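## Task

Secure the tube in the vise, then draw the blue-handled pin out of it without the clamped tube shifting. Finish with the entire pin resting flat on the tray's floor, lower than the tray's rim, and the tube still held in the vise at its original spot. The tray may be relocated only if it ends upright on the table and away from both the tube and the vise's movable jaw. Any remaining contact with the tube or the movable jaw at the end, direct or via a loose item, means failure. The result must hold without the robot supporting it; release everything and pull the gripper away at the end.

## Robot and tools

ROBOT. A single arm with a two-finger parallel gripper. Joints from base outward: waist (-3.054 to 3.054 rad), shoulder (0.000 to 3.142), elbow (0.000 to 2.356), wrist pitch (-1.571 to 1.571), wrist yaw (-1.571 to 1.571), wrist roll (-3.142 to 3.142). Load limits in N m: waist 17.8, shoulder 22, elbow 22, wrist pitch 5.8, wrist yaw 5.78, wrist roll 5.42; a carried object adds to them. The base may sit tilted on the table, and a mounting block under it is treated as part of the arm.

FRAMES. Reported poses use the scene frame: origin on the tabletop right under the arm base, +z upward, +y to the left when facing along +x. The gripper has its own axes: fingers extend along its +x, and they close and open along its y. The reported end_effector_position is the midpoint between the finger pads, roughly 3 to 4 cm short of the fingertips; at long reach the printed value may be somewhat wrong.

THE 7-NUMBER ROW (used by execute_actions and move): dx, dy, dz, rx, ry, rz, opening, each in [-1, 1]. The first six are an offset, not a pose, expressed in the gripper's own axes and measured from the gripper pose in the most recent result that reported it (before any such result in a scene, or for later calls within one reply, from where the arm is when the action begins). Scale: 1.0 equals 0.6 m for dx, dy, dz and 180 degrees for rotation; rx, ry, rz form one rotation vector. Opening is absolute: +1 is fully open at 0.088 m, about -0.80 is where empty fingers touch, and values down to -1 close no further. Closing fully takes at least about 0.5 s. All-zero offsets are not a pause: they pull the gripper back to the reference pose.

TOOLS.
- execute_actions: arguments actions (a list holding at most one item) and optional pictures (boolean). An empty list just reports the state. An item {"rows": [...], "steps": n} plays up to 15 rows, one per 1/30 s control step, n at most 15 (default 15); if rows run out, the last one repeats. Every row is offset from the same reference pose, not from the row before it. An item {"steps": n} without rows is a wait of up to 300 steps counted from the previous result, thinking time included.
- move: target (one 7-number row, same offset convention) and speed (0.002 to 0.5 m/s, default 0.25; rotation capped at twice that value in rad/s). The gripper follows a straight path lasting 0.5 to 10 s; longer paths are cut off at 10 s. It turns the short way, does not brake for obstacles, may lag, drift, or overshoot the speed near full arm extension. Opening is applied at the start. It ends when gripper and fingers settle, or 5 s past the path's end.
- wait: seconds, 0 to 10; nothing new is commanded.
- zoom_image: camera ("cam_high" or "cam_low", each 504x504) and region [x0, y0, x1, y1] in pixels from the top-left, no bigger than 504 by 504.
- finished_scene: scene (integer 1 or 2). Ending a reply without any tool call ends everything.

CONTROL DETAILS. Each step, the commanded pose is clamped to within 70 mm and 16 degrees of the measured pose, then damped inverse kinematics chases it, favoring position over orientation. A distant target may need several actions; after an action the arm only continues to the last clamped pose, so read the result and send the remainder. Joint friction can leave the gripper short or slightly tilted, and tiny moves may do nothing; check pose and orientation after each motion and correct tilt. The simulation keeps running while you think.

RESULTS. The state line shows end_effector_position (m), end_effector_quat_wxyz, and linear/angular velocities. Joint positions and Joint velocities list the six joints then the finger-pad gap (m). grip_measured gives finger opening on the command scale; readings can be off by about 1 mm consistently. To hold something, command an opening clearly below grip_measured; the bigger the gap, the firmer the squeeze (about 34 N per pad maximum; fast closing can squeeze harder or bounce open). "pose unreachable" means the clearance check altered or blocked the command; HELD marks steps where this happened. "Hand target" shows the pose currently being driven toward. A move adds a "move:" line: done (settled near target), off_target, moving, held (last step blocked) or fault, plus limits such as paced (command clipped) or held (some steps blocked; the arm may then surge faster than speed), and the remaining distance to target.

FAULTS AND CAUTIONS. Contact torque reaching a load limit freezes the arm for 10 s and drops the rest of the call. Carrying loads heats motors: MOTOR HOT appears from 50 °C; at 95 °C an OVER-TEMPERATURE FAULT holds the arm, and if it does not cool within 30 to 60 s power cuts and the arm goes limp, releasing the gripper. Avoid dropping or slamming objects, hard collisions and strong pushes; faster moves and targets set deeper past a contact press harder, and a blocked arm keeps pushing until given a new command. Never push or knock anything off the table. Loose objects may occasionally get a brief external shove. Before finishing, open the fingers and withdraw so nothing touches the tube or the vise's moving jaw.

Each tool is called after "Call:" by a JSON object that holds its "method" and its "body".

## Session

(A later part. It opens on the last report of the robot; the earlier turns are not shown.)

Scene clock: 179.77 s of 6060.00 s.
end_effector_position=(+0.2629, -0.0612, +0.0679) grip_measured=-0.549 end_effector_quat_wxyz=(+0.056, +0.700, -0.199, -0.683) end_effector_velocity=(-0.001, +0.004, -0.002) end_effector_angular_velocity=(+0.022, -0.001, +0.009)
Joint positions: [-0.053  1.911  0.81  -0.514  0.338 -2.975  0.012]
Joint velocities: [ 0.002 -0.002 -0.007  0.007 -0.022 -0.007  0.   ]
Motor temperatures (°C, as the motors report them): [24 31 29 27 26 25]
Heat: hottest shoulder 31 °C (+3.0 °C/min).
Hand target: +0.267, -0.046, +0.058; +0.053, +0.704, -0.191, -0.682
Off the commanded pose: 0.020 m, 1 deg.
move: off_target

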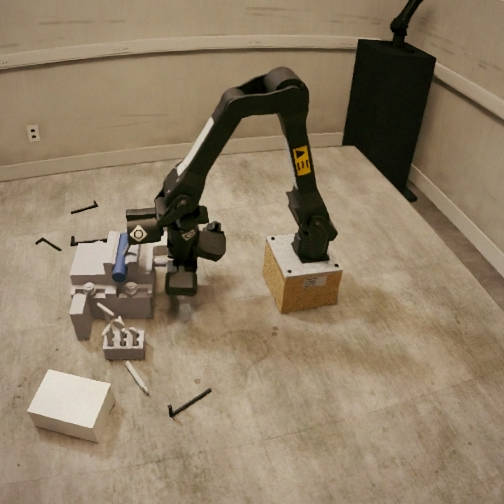

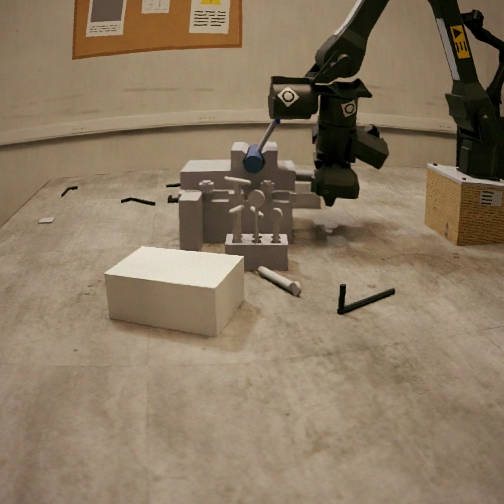

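Call:
{"method": "move", "body": {"target": [0,0,0,0,0,0,0]}}

Call:
{"method": "move", "body": {"target": [-0.03,0,0.02,0,0.08,0,0], "speed": 0.08}}

Call:
{"method": "move", "body": {"target": [0,0,0,0,0,0,-0.8]}}

Call:
{"method": "move", "body": {"target": [0.008,-0.035,0,0,0,0,-0.8], "speed": 0.04}}

Call:
{"method": "move", "body": {"target": [-0.012,-0.033,0,0,0,0,-0.8], "speed": 0.04}}

Call:
{"method": "zoom_image", "body": {"camera": "cam_low", "region": [220, 90, 400, 230]}}

Scene clock: 191.47 s of 6060.00 s.
end_effector_position=(+0.2655, -0.0607, +0.0697) grip_measured=+0.000 end_effector_quat_wxyz=(+0.056, +0.705, -0.201, -0.678) end_effector_velocity=(-0.000, +0.000, +0.001) end_effector_angular_velocity=(+0.008, +0.010, +0.018)
Joint positions: [-0.049  1.905  0.811 -0.508  0.341 -2.97   0.039]
Joint velocities: [-0.002 -0.002  0.002 -0.007 -0.007 -0.022  0.   ]
Motor temperatures (°C, as the motors report them): [24 29 29 28 25 26]
Heat: hottest shoulder 29 °C (+0.0 °C/min).
Hand target: +0.263, -0.061, +0.068; +0.056, +0.700, -0.199, -0.683
Off the commanded pose: 0.003 m, 1 deg.
move: done

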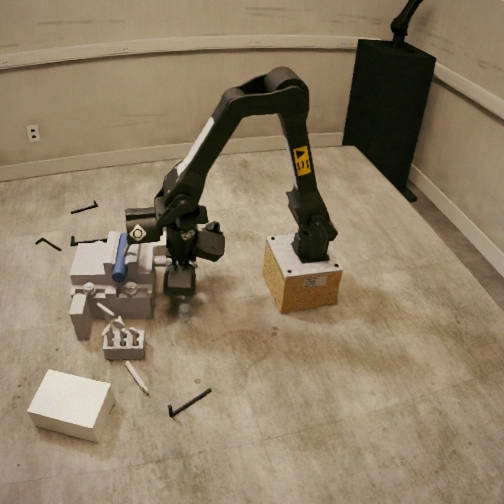

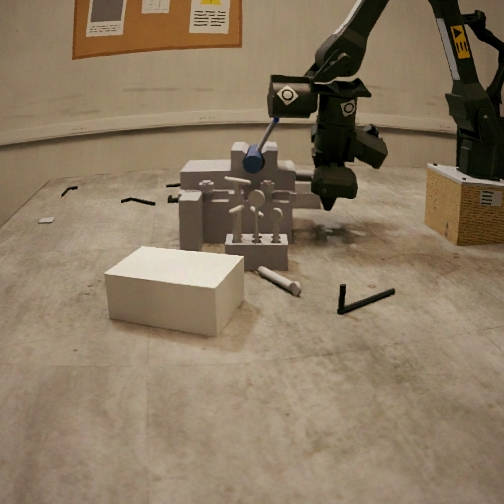

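Scene clock: 193.33 s of 6060.00 s.
end_effector_position=(+0.2564, -0.0523, +0.0865) grip_measured=+0.000 end_effector_quat_wxyz=(+0.078, +0.784, -0.194, -0.584) end_effector_velocity=(-0.001, +0.000, +0.000) end_effector_angular_velocity=(+0.009, -0.010, -0.007)
Joint positions: [ 0.005  1.677  0.567 -0.248  0.384 -3.001  0.039]
Joint velocities: [-0.002 -0.007 -0.007  0.007 -0.007  0.007 -0.   ]
Motor temperatures (°C, as the motors report them): [24 29 29 28 25 26]
Heat: hottest shoulder 29 °C (+0.0 °C/min).
Hand target: +0.254, -0.052, +0.086; +0.082, +0.784, -0.192, -0.584
Off the commanded pose: 0.003 m, 0 deg.
move: done

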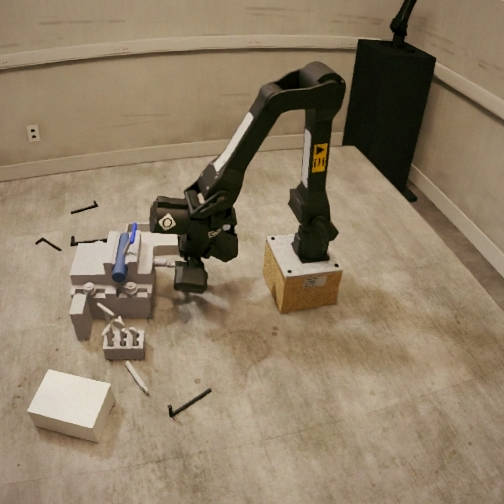

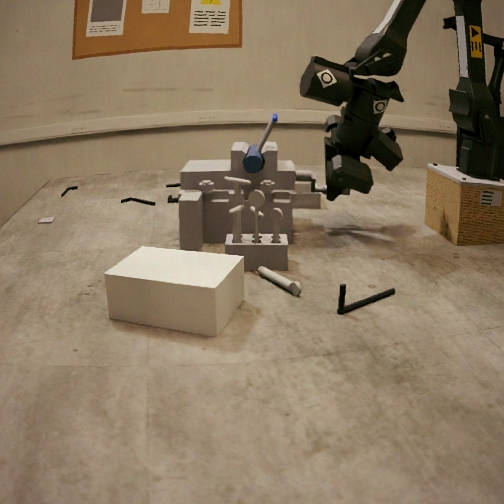

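Scene clock: 193.83 s of 6060.00 s.
end_effector_position=(+0.2565, -0.0522, +0.0866) grip_measured=-0.499 end_effector_quat_wxyz=(+0.079, +0.784, -0.194, -0.584) end_effector_velocity=(-0.007, +0.000, -0.003) end_effector_angular_velocity=(+0.005, +0.030, +0.005)
Joint positions: [ 0.005  1.677  0.567 -0.248  0.384 -3.002  0.015]
Joint velocities: [-0.002 -0.002 -0.007 -0.022 -0.007 -0.007 -0.   ]
Motor temperatures (°C, as the motors report them): [24 29 29 28 25 26]
Heat: hottest shoulder 29 °C (+0.0 °C/min).
Hand target: +0.256, -0.052, +0.087; +0.078, +0.784, -0.194, -0.584
Off the commanded pose: 0.000 m, 0 deg.
move: done

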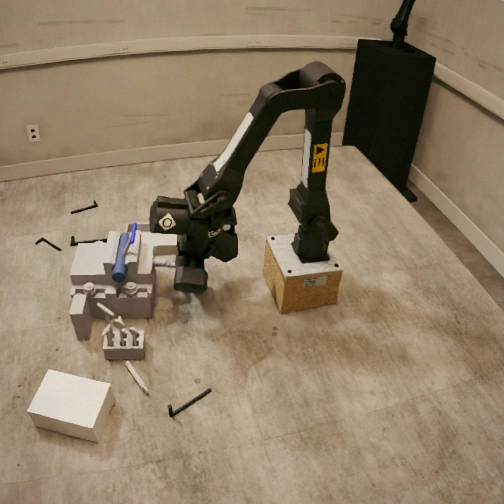

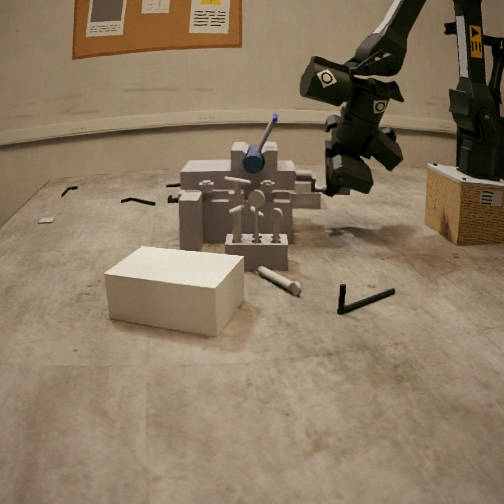

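Scene clock: 194.63 s of 6060.00 s.
end_effector_position=(+0.2586, -0.0372, +0.0787) grip_measured=-0.499 end_effector_quat_wxyz=(+0.084, +0.783, -0.196, -0.584) end_effector_velocity=(-0.002, +0.003, -0.002) end_effector_angular_velocity=(+0.007, +0.010, +0.002)
Joint positions: [ 0.078  1.724  0.577 -0.241  0.409 -2.929  0.015]
Joint velocities: [ 0.007  0.002 -0.002 -0.007 -0.007  0.007 -0.   ]
Motor temperatures (°C, as the motors report them): [24 29 29 28 25 26]
Heat: hottest shoulder 29 °C (+0.0 °C/min).
Hand target: +0.262, -0.035, +0.075; +0.078, +0.784, -0.194, -0.584
Off the commanded pose: 0.006 m, 1 deg.
move: done

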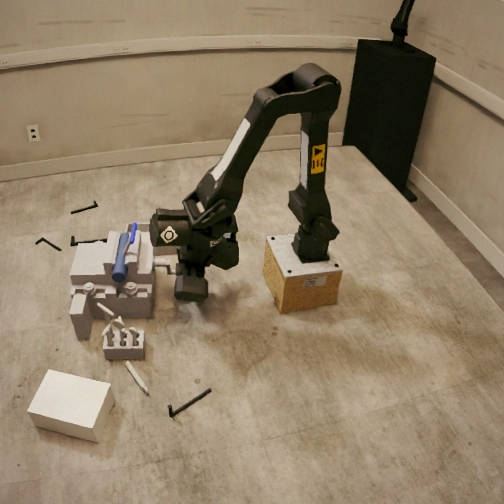

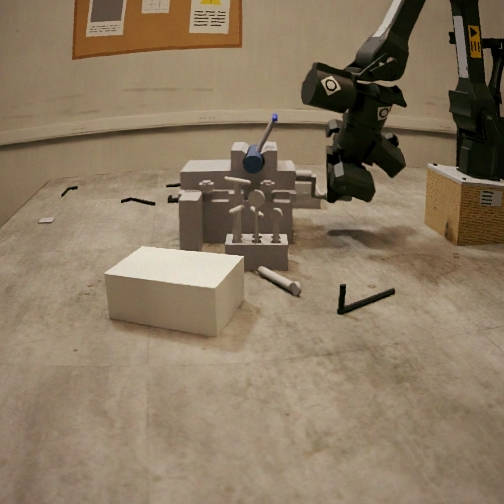

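Scene clock: 195.43 s of 6060.00 s.
end_effector_position=(+0.2613, -0.0193, +0.0802) grip_measured=-0.499 end_effector_quat_wxyz=(+0.087, +0.784, -0.198, -0.582) end_effector_velocity=(-0.000, -0.000, +0.001) end_effector_angular_velocity=(-0.006, -0.002, -0.005)
Joint positions: [ 0.158  1.739  0.606 -0.288  0.429 -2.847  0.015]
Joint velocities: [ 0.002 -0.002  0.002 -0.007  0.007  0.007 -0.   ]
Motor temperatures (°C, as the motors report them): [24 29 29 28 25 26]
Heat: hottest shoulder 29 °C (+0.0 °C/min).
Hand target: +0.261, -0.016, +0.078; +0.084, +0.783, -0.196, -0.584
Off the commanded pose: 0.004 m, 0 deg.
move: done

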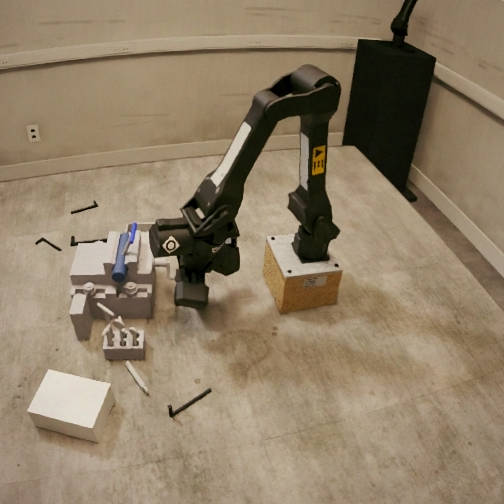

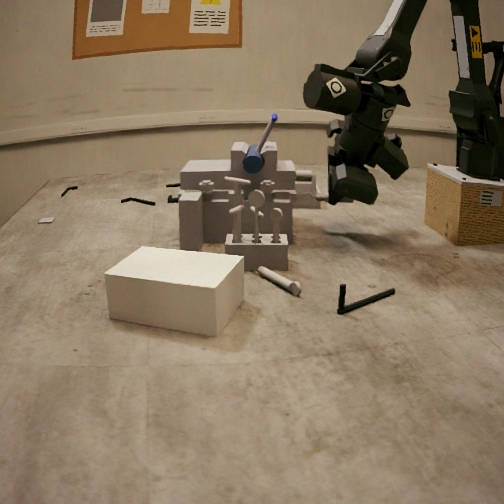

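Region (220, 90, 400, 230) of cam_low's 504x504 image, scaled by 2.800, with more detail than that image has.

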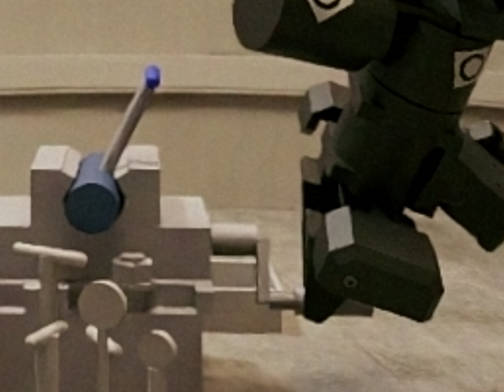

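Call:
{"method": "move", "body": {"target": [-0.029,-0.015,-0.005,0,0,0,-0.8], "speed": 0.04}}

Call:
{"method": "move", "body": {"target": [-0.033,0.005,-0.009,0,0,0,-0.8], "speed": 0.04}}

Call:
{"method": "move", "body": {"target": [-0.024,0.025,-0.011,0,0,0,-0.8], "speed": 0.04}}

Scene clock: 205.10 s of 6060.00 s.
end_effector_position=(+0.2634, -0.0042, +0.0912) grip_measured=-0.500 end_effector_quat_wxyz=(+0.085, +0.785, -0.196, -0.582) end_effector_velocity=(-0.003, +0.002, +0.001) end_effector_angular_velocity=(+0.002, +0.017, +0.014)
Joint positions: [ 0.215  1.717  0.65  -0.378  0.433 -2.785  0.015]
Joint velocities: [ 0.007 -0.007  0.002 -0.022 -0.007 -0.007 -0.   ]
Motor temperatures (°C, as the motors report them): [24 28 29 27 25 26]
Heat: hottest elbow 29 °C (+1.0 °C/min).
Hand target: +0.262, -0.004, +0.093; +0.087, +0.784, -0.198, -0.582
Off the commanded pose: 0.002 m, 0 deg.
move: done

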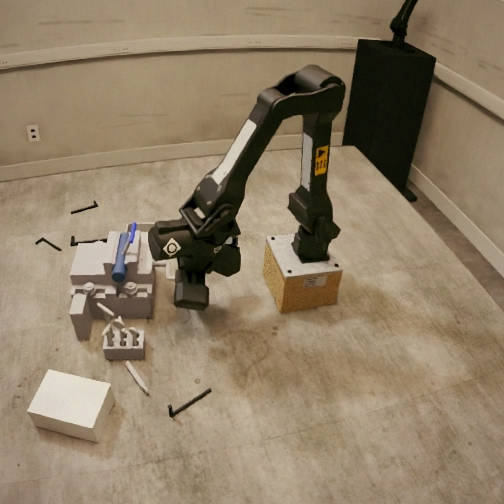

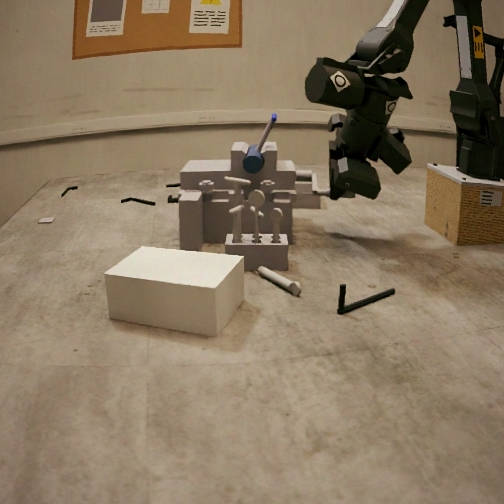

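Scene clock: 205.93 s of 6060.00 s.
end_effector_position=(+0.2645, +0.0022, +0.1094) grip_measured=-0.500 end_effector_quat_wxyz=(+0.081, +0.786, -0.193, -0.582) end_effector_velocity=(-0.005, -0.001, +0.002) end_effector_angular_velocity=(-0.004, +0.032, +0.017)
Joint positions: [ 0.231  1.663  0.692 -0.478  0.425 -2.766  0.015]
Joint velocities: [-0.002 -0.012  0.002 -0.037 -0.007 -0.022  0.   ]
Motor temperatures (°C, as the motors report them): [24 28 29 27 25 26]
Heat: hottest elbow 29 °C (+1.0 °C/min).
Hand target: +0.263, +0.001, +0.111; +0.085, +0.785, -0.196, -0.582
Off the commanded pose: 0.003 m, 1 deg.
move: done

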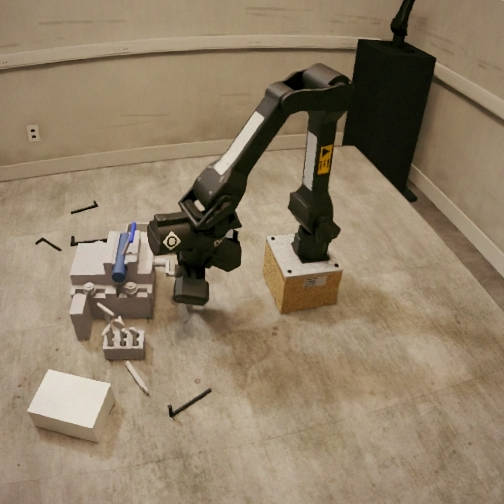

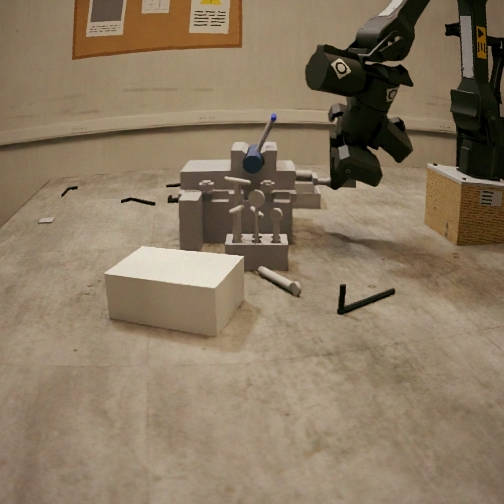

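Scene clock: 206.77 s of 6060.00 s.
end_effector_position=(+0.2639, -0.0018, +0.1272) grip_measured=-0.500 end_effector_quat_wxyz=(+0.076, +0.787, -0.188, -0.583) end_effector_velocity=(-0.000, +0.001, +0.001) end_effector_angular_velocity=(+0.016, +0.011, +0.016)
Joint positions: [ 0.205  1.6    0.717 -0.549  0.408 -2.793  0.014]
Joint velocities: [-0.007 -0.007  0.002 -0.007 -0.022 -0.022 -0.   ]
Motor temperatures (°C, as the motors report them): [24 28 29 27 25 26]
Heat: hottest elbow 29 °C (+1.0 °C/min).
Hand target: +0.264, -0.006, +0.130; +0.081, +0.786, -0.193, -0.582
Off the commanded pose: 0.005 m, 1 deg.
move: done

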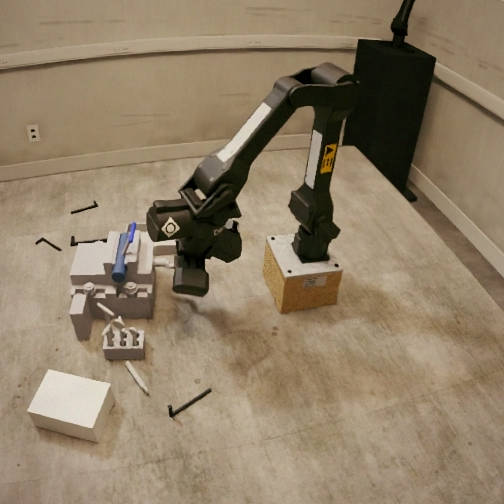

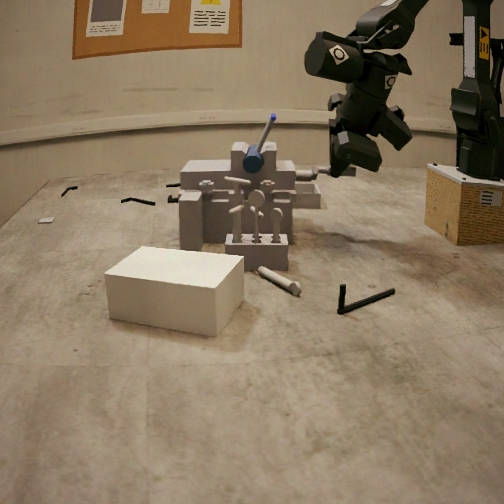

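Call:
{"method": "move", "body": {"target": [-0.0125,0.03,-0.01,0,0,0,-0.8], "speed": 0.04}}

Call:
{"method": "move", "body": {"target": [0.008,0.033,-0.005,0,0,0,-0.8], "speed": 0.04}}

Call:
{"method": "move", "body": {"target": [0.024,0.022,0.002,0,0,0,-0.8], "speed": 0.04}}

Call:
{"method": "move", "body": {"target": [0.033,0.004,0.007,0,0,0,-0.8], "speed": 0.04}}

Scene clock: 217.03 s of 6060.00 s.
end_effector_position=(+0.2623, -0.0123, +0.1392) grip_measured=-0.502 end_effector_quat_wxyz=(+0.076, +0.787, -0.183, -0.585) end_effector_velocity=(-0.002, -0.001, +0.000) end_effector_angular_velocity=(+0.002, +0.012, +0.014)
Joint positions: [ 0.157  1.55   0.725 -0.587  0.393 -2.853  0.014]
Joint velocities: [-0.007 -0.007 -0.002 -0.007 -0.007 -0.022 -0.   ]
Motor temperatures (°C, as the motors report them): [24 28 29 27 25 25]
Heat: hottest elbow 29 °C (+0.0 °C/min).
Hand target: +0.264, -0.016, +0.142; +0.076, +0.787, -0.188, -0.582
Off the commanded pose: 0.005 m, 1 deg.
move: done

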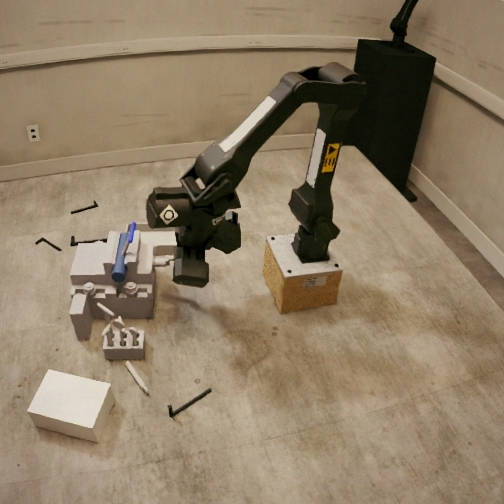

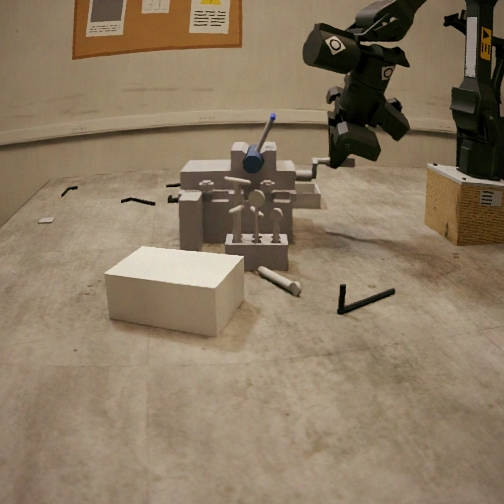

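Scene clock: 217.93 s of 6060.00 s.
end_effector_position=(+0.2599, -0.0310, +0.1453) grip_measured=-0.505 end_effector_quat_wxyz=(+0.082, +0.784, -0.182, -0.587) end_effector_velocity=(-0.004, -0.004, -0.000) end_effector_angular_velocity=(-0.024, +0.013, -0.001)
Joint positions: [ 0.08   1.516  0.718 -0.59   0.384 -2.944  0.014]
Joint velocities: [-0.002 -0.002 -0.007 -0.007  0.022 -0.007 -0.   ]
Motor temperatures (°C, as the motors report them): [24 28 29 27 25 25]
Heat: hottest elbow 29 °C (+0.0 °C/min).
Hand target: +0.262, -0.033, +0.143; +0.077, +0.787, -0.183, -0.584
Off the commanded pose: 0.004 m, 1 deg.
move: done

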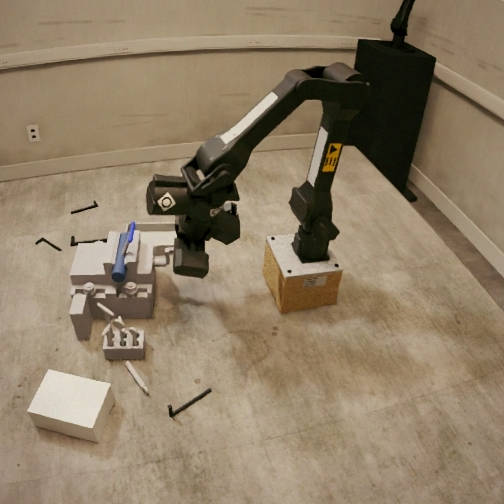

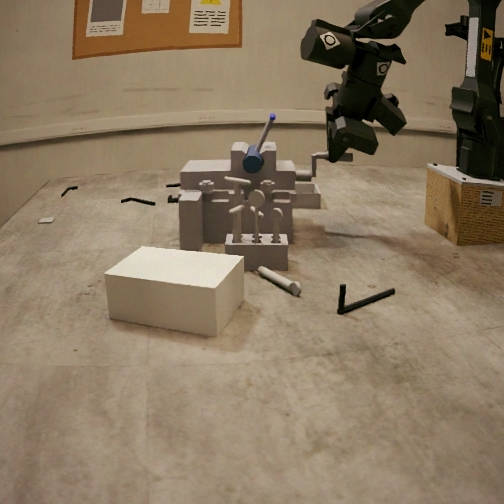

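Scene clock: 218.73 s of 6060.00 s.
end_effector_position=(+0.2572, -0.0500, +0.1400) grip_measured=-0.505 end_effector_quat_wxyz=(+0.088, +0.782, -0.186, -0.588) end_effector_velocity=(-0.002, +0.003, -0.001) end_effector_angular_velocity=(+0.034, +0.006, +0.008)
Joint positions: [ 0.007  1.513  0.684 -0.533  0.383 -3.025  0.014]
Joint velocities: [-0.007 -0.007 -0.002 -0.007 -0.037 -0.007 -0.   ]
Motor temperatures (°C, as the motors report them): [24 28 29 27 25 25]
Heat: hottest elbow 29 °C (+0.0 °C/min).
Hand target: +0.259, -0.049, +0.137; +0.082, +0.784, -0.182, -0.587
Off the commanded pose: 0.004 m, 1 deg.
move: done

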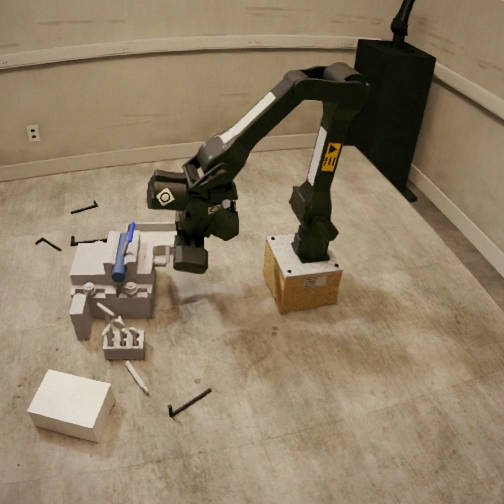

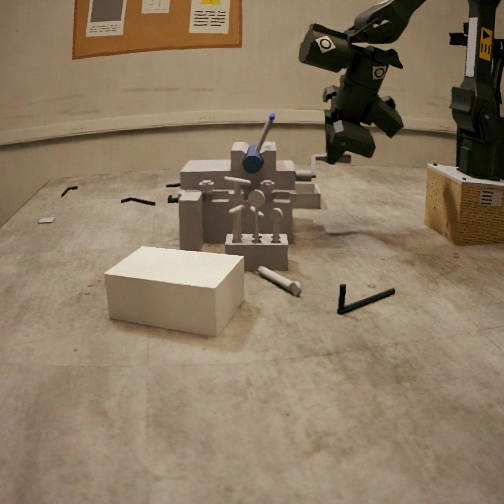

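Scene clock: 219.53 s of 6060.00 s.
end_effector_position=(+0.2557, -0.0615, +0.1256) grip_measured=-0.505 end_effector_quat_wxyz=(+0.094, +0.781, -0.190, -0.587) end_effector_velocity=(-0.004, +0.002, -0.004) end_effector_angular_velocity=(+0.020, +0.020, +0.009)
Joint positions: [-0.033  1.546  0.638 -0.438  0.389 -3.071  0.014]
Joint velocities: [-0.002  0.002 -0.007 -0.007 -0.022 -0.007 -0.   ]
Motor temperatures (°C, as the motors report them): [24 28 29 27 25 25]
Heat: hottest elbow 29 °C (+0.0 °C/min).
Hand target: +0.257, -0.060, +0.122; +0.088, +0.783, -0.186, -0.587
Off the commanded pose: 0.004 m, 1 deg.
move: done

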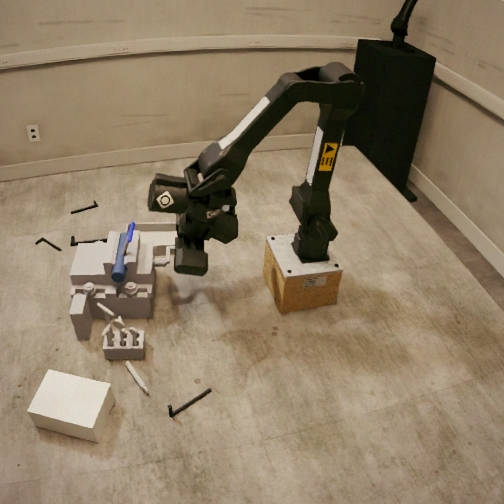

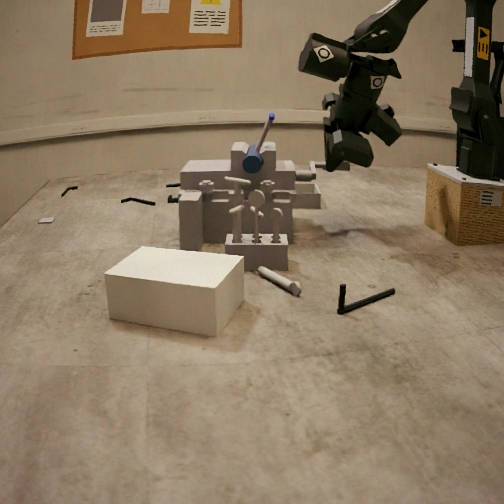

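Call:
{"method": "move", "body": {"target": [0.031,-0.008,0.01,0,0,0,-0.8], "speed": 0.04}}

Call:
{"method": "move", "body": {"target": [0.021,-0.023,0.01,0,0,0,-0.8], "speed": 0.04}}

Call:
{"method": "move", "body": {"target": [0.004,-0.03,0.007,0,0,0,-0.8], "speed": 0.04}}

Call:
{"method": "move", "body": {"target": [-0.01,-0.033,0,0,0,0,-0.8], "speed": 0.04}}

Scene clock: 227.93 s of 6060.00 s.
end_effector_position=(+0.2551, -0.0637, +0.1079) grip_measured=-0.505 end_effector_quat_wxyz=(+0.094, +0.781, -0.190, -0.587) end_effector_velocity=(-0.006, -0.001, -0.004) end_effector_angular_velocity=(+0.006, +0.025, +0.001)
Joint positions: [-0.041  1.598  0.597 -0.342  0.387 -3.08   0.014]
Joint velocities: [-0.007  0.002 -0.012 -0.007 -0.007 -0.007 -0.   ]
Motor temperatures (°C, as the motors report them): [23 27 29 27 24 25]
Heat: hottest elbow 29 °C (+1.0 °C/min).
Hand target: +0.255, -0.064, +0.106; +0.094, +0.781, -0.190, -0.587
Off the commanded pose: 0.002 m, 0 deg.
move: done

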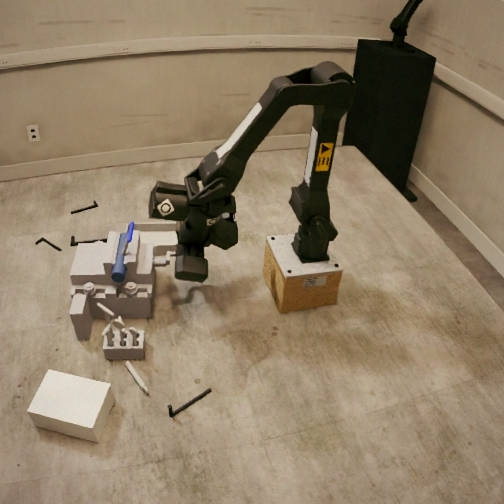

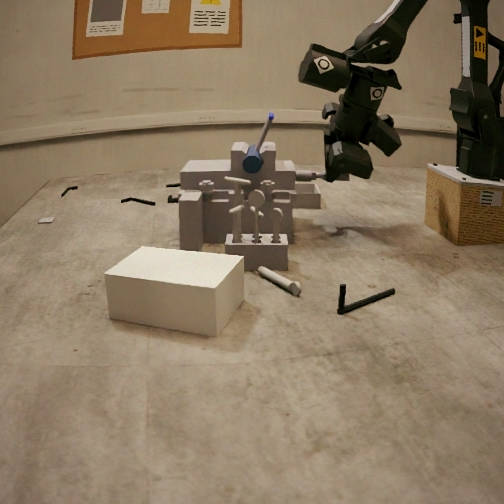

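Scene clock: 228.73 s of 6060.00 s.
end_effector_position=(+0.2560, -0.0576, +0.0929) grip_measured=-0.505 end_effector_quat_wxyz=(+0.096, +0.781, -0.191, -0.587) end_effector_velocity=(+0.000, -0.000, -0.000) end_effector_angular_velocity=(-0.009, +0.001, +0.007)
Joint positions: [-0.01   1.656  0.575 -0.274  0.397 -3.05   0.014]
Joint velocities: [ 0.002  0.002 -0.002  0.007  0.007 -0.007 -0.   ]
Motor temperatures (°C, as the motors report them): [23 27 29 27 24 25]
Heat: hottest elbow 29 °C (+1.0 °C/min).
Hand target: +0.255, -0.056, +0.090; +0.094, +0.781, -0.190, -0.587
Off the commanded pose: 0.004 m, 0 deg.
move: done

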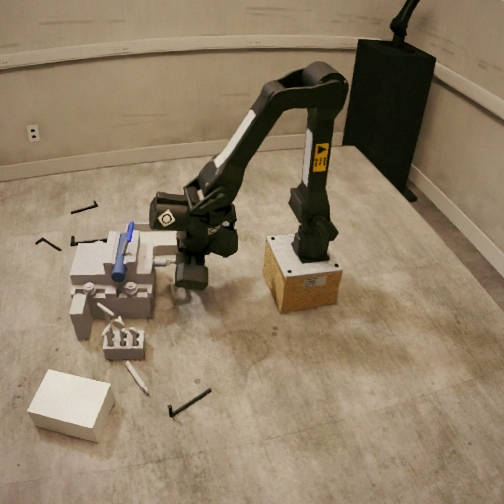

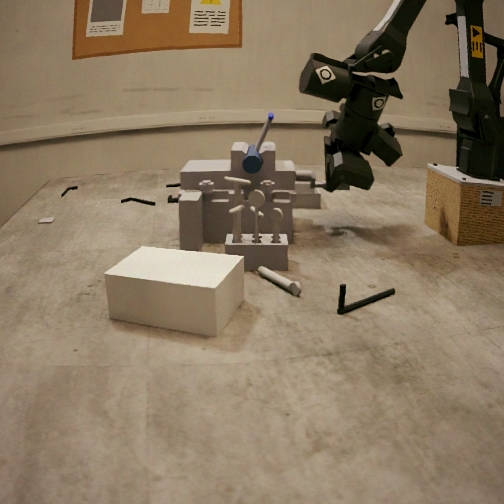

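Scene clock: 229.57 s of 6060.00 s.
end_effector_position=(+0.2576, -0.0477, +0.0843) grip_measured=-0.505 end_effector_quat_wxyz=(+0.103, +0.780, -0.195, -0.585) end_effector_velocity=(-0.002, +0.000, -0.001) end_effector_angular_velocity=(+0.012, -0.002, -0.020)
Joint positions: [ 0.045  1.703  0.575 -0.25   0.424 -2.996  0.014]
Joint velocities: [-0.002 -0.002 -0.002 -0.007 -0.007  0.022 -0.   ]
Motor temperatures (°C, as the motors report them): [23 27 29 27 24 25]
Heat: hottest elbow 29 °C (+0.0 °C/min).
Hand target: +0.256, -0.042, +0.083; +0.096, +0.781, -0.190, -0.587
Off the commanded pose: 0.006 m, 1 deg.
move: done

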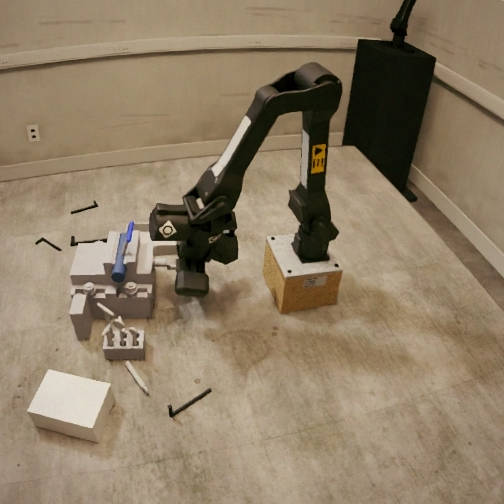

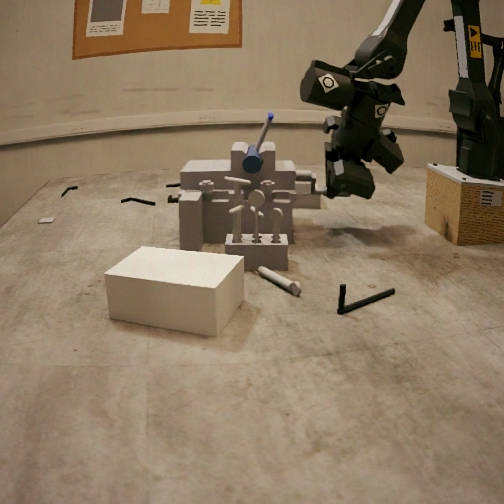

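Scene clock: 230.40 s of 6060.00 s.
end_effector_position=(+0.2608, -0.0263, +0.0794) grip_measured=-0.505 end_effector_quat_wxyz=(+0.096, +0.782, -0.190, -0.586) end_effector_velocity=(-0.000, -0.000, +0.001) end_effector_angular_velocity=(-0.013, +0.010, +0.020)
Joint positions: [ 0.127  1.737  0.599 -0.273  0.422 -2.904  0.014]
Joint velocities: [ 0.002 -0.002  0.002 -0.007  0.007 -0.022  0.   ]
Motor temperatures (°C, as the motors report them): [23 27 29 27 24 25]
Heat: hottest elbow 29 °C (+0.0 °C/min).
Hand target: +0.260, -0.027, +0.081; +0.103, +0.780, -0.195, -0.586
Off the commanded pose: 0.003 m, 1 deg.
move: done

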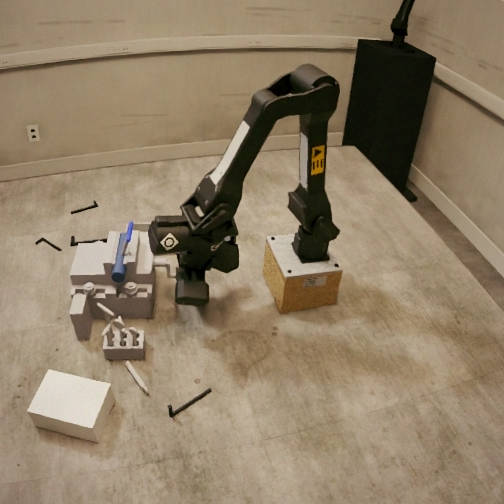

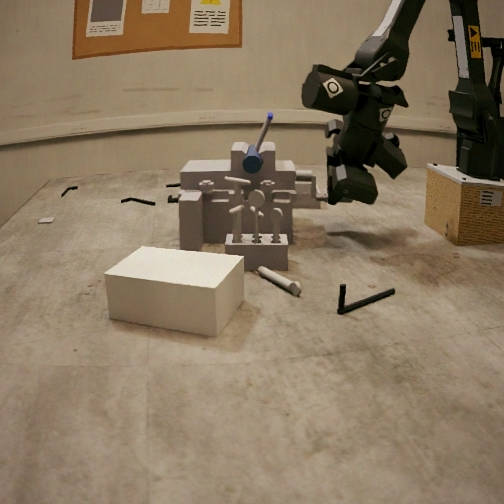

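Call:
{"method": "move", "body": {"target": [-0.026,-0.024,-0.004,0,0,0,-0.8], "speed": 0.04}}

Call:
{"method": "move", "body": {"target": [-0.034,0.0,-0.009,0,0,0,-0.8], "speed": 0.04}}

Call:
{"method": "move", "body": {"target": [-0.027,0.02,-0.011,0,0,0,-0.8], "speed": 0.04}}

Call:
{"method": "move", "body": {"target": [-0.0125,0.03,-0.01,0,0,0,-0.8], "speed": 0.04}}

Call:
{"method": "zoom_image", "body": {"camera": "cam_low", "region": [220, 90, 400, 230]}}

Scene clock: 237.37 s of 6060.00 s.
end_effector_position=(+0.2629, -0.0083, +0.0868) grip_measured=-0.506 end_effector_quat_wxyz=(+0.098, +0.781, -0.189, -0.587) end_effector_velocity=(+0.000, -0.000, +0.002) end_effector_angular_velocity=(-0.008, -0.001, +0.008)
Joint positions: [ 0.2    1.733  0.643 -0.358  0.433 -2.828  0.014]
Joint velocities: [ 0.002 -0.007  0.002 -0.007  0.007 -0.007 -0.   ]
Motor temperatures (°C, as the motors report them): [23 28 29 27 24 25]
Heat: hottest elbow 29 °C (-2.0 °C/min).
Hand target: +0.262, -0.007, +0.088; +0.096, +0.781, -0.190, -0.587
Off the commanded pose: 0.002 m, 0 deg.
move: done

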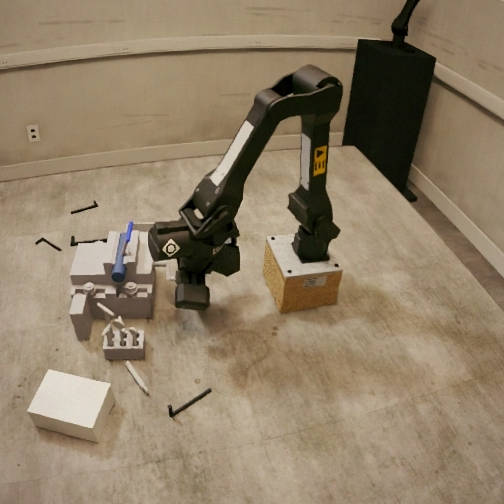

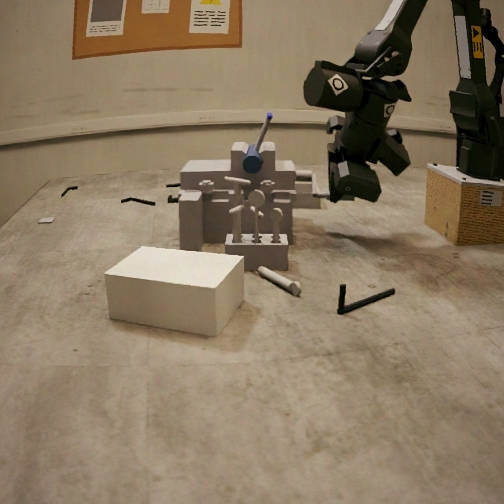

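Scene clock: 238.20 s of 6060.00 s.
end_effector_position=(+0.2646, +0.0014, +0.1040) grip_measured=-0.506 end_effector_quat_wxyz=(+0.094, +0.782, -0.186, -0.588) end_effector_velocity=(-0.003, -0.000, -0.000) end_effector_angular_velocity=(-0.002, +0.027, +0.017)
Joint positions: [ 0.229  1.686  0.69  -0.461  0.426 -2.794  0.014]
Joint velocities: [-0.002 -0.002  0.002 -0.022 -0.007 -0.022 -0.   ]
Motor temperatures (°C, as the motors report them): [23 28 29 27 24 25]
Heat: hottest elbow 29 °C (-2.0 °C/min).
Hand target: +0.263, -0.000, +0.106; +0.098, +0.781, -0.189, -0.587
Off the commanded pose: 0.003 m, 1 deg.
move: done

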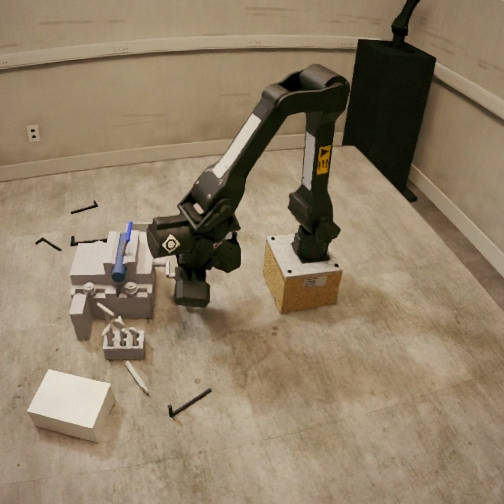

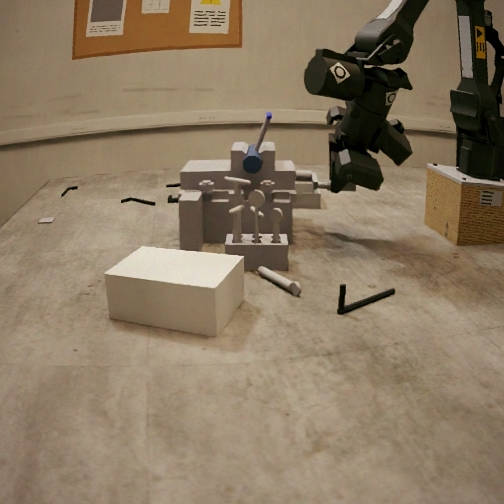

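Scene clock: 239.03 s of 6060.00 s.
end_effector_position=(+0.2646, +0.0005, +0.1220) grip_measured=-0.506 end_effector_quat_wxyz=(+0.089, +0.783, -0.182, -0.588) end_effector_velocity=(-0.003, -0.000, +0.001) end_effector_angular_velocity=(+0.006, +0.011, -0.008)
Joint positions: [ 0.217  1.627  0.72  -0.541  0.414 -2.807  0.014]
Joint velocities: [-0.002 -0.007  0.002 -0.022 -0.007  0.007 -0.   ]
Motor temperatures (°C, as the motors report them): [23 28 29 27 24 25]
Heat: hottest elbow 29 °C (-2.0 °C/min).
Hand target: +0.265, -0.003, +0.125; +0.094, +0.782, -0.186, -0.588
Off the commanded pose: 0.005 m, 1 deg.
move: done

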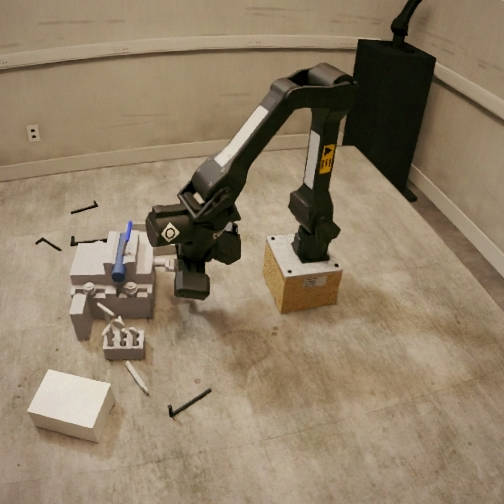

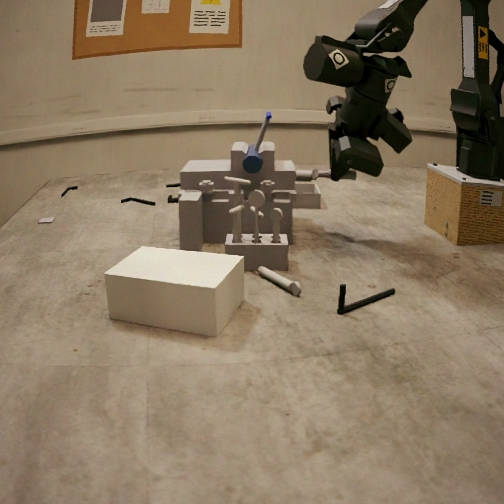

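Scene clock: 239.80 s of 6060.00 s.
end_effector_position=(+0.2641, -0.0049, +0.1319) grip_measured=-0.509 end_effector_quat_wxyz=(+0.081, +0.783, -0.170, -0.592) end_effector_velocity=(-0.000, -0.001, +0.002) end_effector_angular_velocity=(+0.003, +0.007, +0.014)
Joint positions: [ 0.176  1.583  0.73  -0.575  0.379 -2.855  0.014]
Joint velocities: [-0.007 -0.007  0.002 -0.007 -0.007 -0.022 -0.   ]
Motor temperatures (°C, as the motors report them): [23 28 29 27 24 25]
Heat: hottest elbow 29 °C (-2.0 °C/min).
Hand target: +0.265, -0.013, +0.137; +0.089, +0.783, -0.182, -0.588
Off the commanded pose: 0.010 m, 2 deg.
move: off_target

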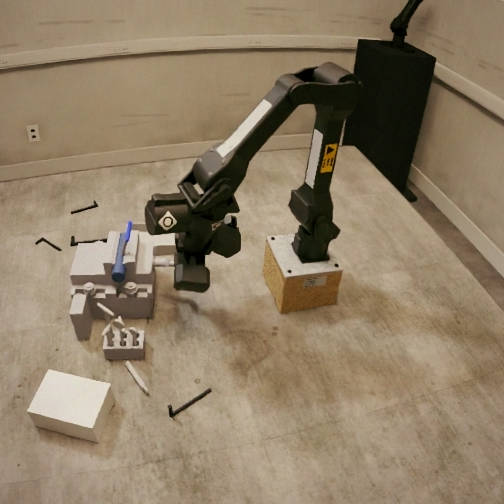

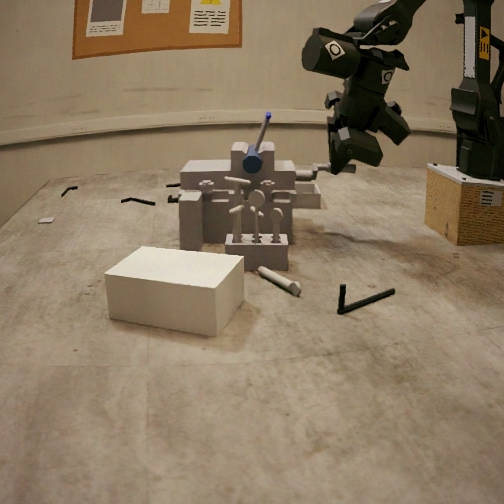

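Region (220, 90, 400, 230) of cam_low's 504x504 image, scaled by 2.800, with more detail than that image has.

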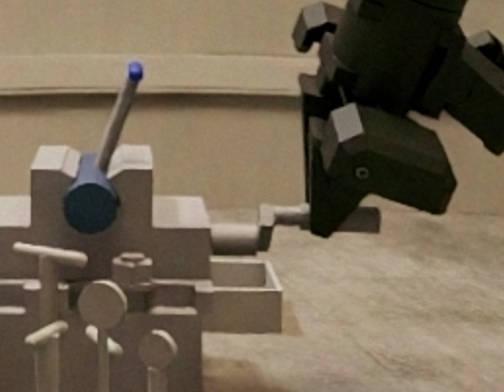

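Tightening. One more push.

Call:
{"method": "move", "body": {"target": [-0.0125,0.032,-0.01,0,0,0,-0.9], "speed": 0.03}}

Scene clock: 242.73 s of 6060.00 s.
end_effector_position=(+0.2636, -0.0118, +0.1394) grip_measured=-0.512 end_effector_quat_wxyz=(+0.073, +0.783, -0.157, -0.598) end_effector_velocity=(+0.001, -0.002, +0.002) end_effector_angular_velocity=(+0.003, +0.006, +0.009)
Joint positions: [ 0.128  1.551  0.741 -0.6    0.338 -2.91   0.014]
Joint velocities: [-0.012 -0.002  0.007 -0.007 -0.007 -0.022 -0.   ]
Motor temperatures (°C, as the motors report them): [23 28 29 26 25 25]
Heat: hottest elbow 29 °C (-1.0 °C/min).
Hand target: +0.265, -0.020, +0.147; +0.081, +0.783, -0.170, -0.592
Off the commanded pose: 0.011 m, 2 deg.
move: off_target

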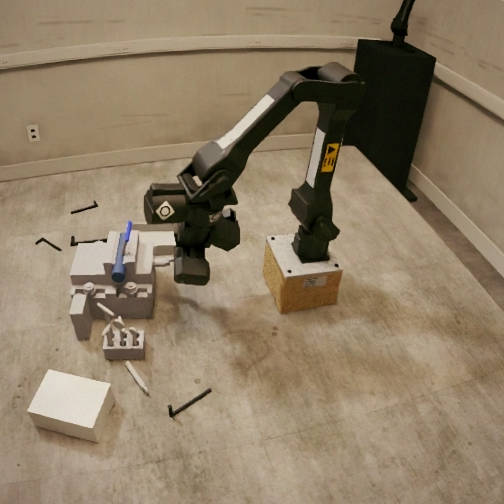

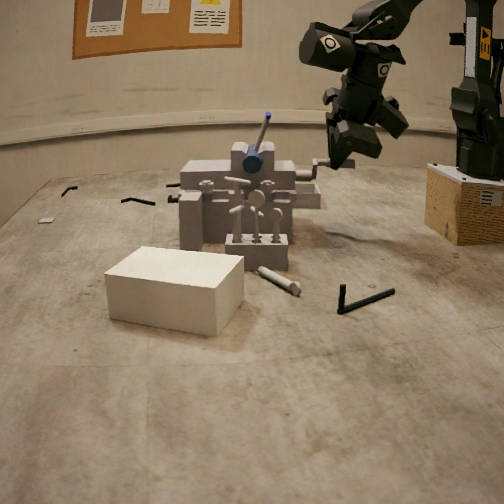

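Call:
{"method": "move", "body": {"target": [0,0.045,-0.008,0,0,0,-0.9], "speed": 0.03}}

Call:
{"method": "move", "body": {"target": [0.005,0.045,-0.006,0,0,0,-0.9], "speed": 0.03}}

Scene clock: 247.03 s of 6060.00 s.
end_effector_position=(+0.2630, -0.0185, +0.1430) grip_measured=-0.509 end_effector_quat_wxyz=(+0.049, +0.785, -0.130, -0.604) end_effector_velocity=(-0.004, -0.003, -0.000) end_effector_angular_velocity=(+0.017, +0.009, +0.003)
Joint positions: [ 0.055  1.522  0.742 -0.607  0.252 -2.983  0.014]
Joint velocities: [-0.022 -0.012 -0.007 -0.007 -0.022 -0.022 -0.   ]
Motor temperatures (°C, as the motors report them): [23 28 30 26 25 25]
Heat: hottest elbow 30 °C (+1.0 °C/min).
Hand target: +0.263, -0.037, +0.149; +0.072, +0.783, -0.157, -0.598
Off the commanded pose: 0.020 m, 4 deg.
move: off_target

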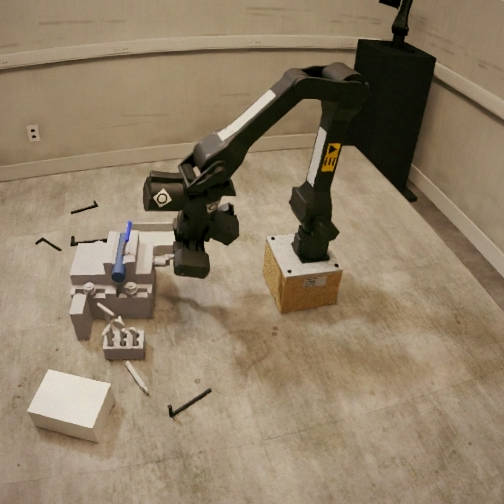

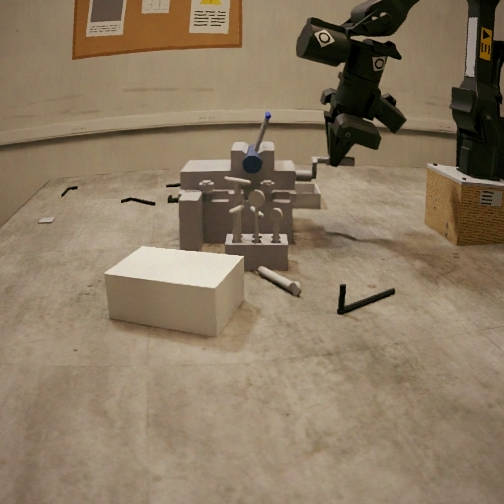

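Scene clock: 248.17 s of 6060.00 s.
end_effector_position=(+0.2627, -0.0224, +0.1439) grip_measured=-0.504 end_effector_quat_wxyz=(+0.023, +0.787, -0.096, -0.610) end_effector_velocity=(-0.003, -0.002, -0.002) end_effector_angular_velocity=(+0.002, +0.016, +0.010)
Joint positions: [-0.016  1.507  0.742 -0.607  0.152 -3.056  0.014]
Joint velocities: [-0.012  0.002 -0.002 -0.007 -0.007 -0.022 -0.   ]
Motor temperatures (°C, as the motors report them): [23 28 30 26 25 25]
Heat: hottest elbow 30 °C (+1.0 °C/min).
Hand target: +0.262, -0.045, +0.148; +0.048, +0.784, -0.130, -0.605
Off the commanded pose: 0.024 m, 5 deg.
move: off_target

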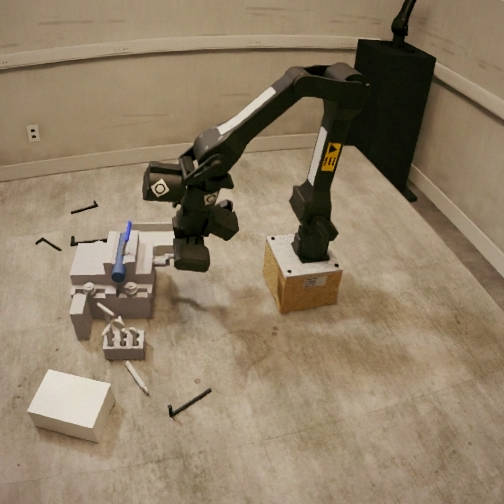

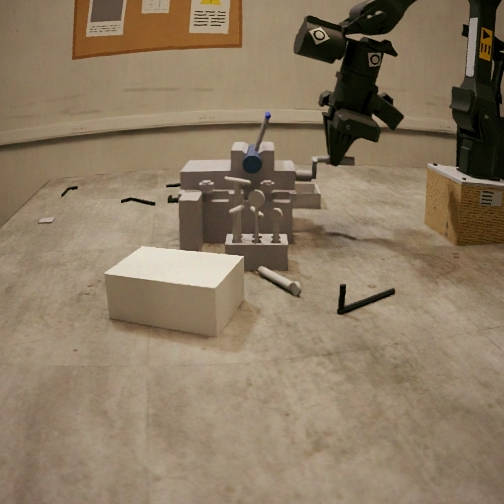

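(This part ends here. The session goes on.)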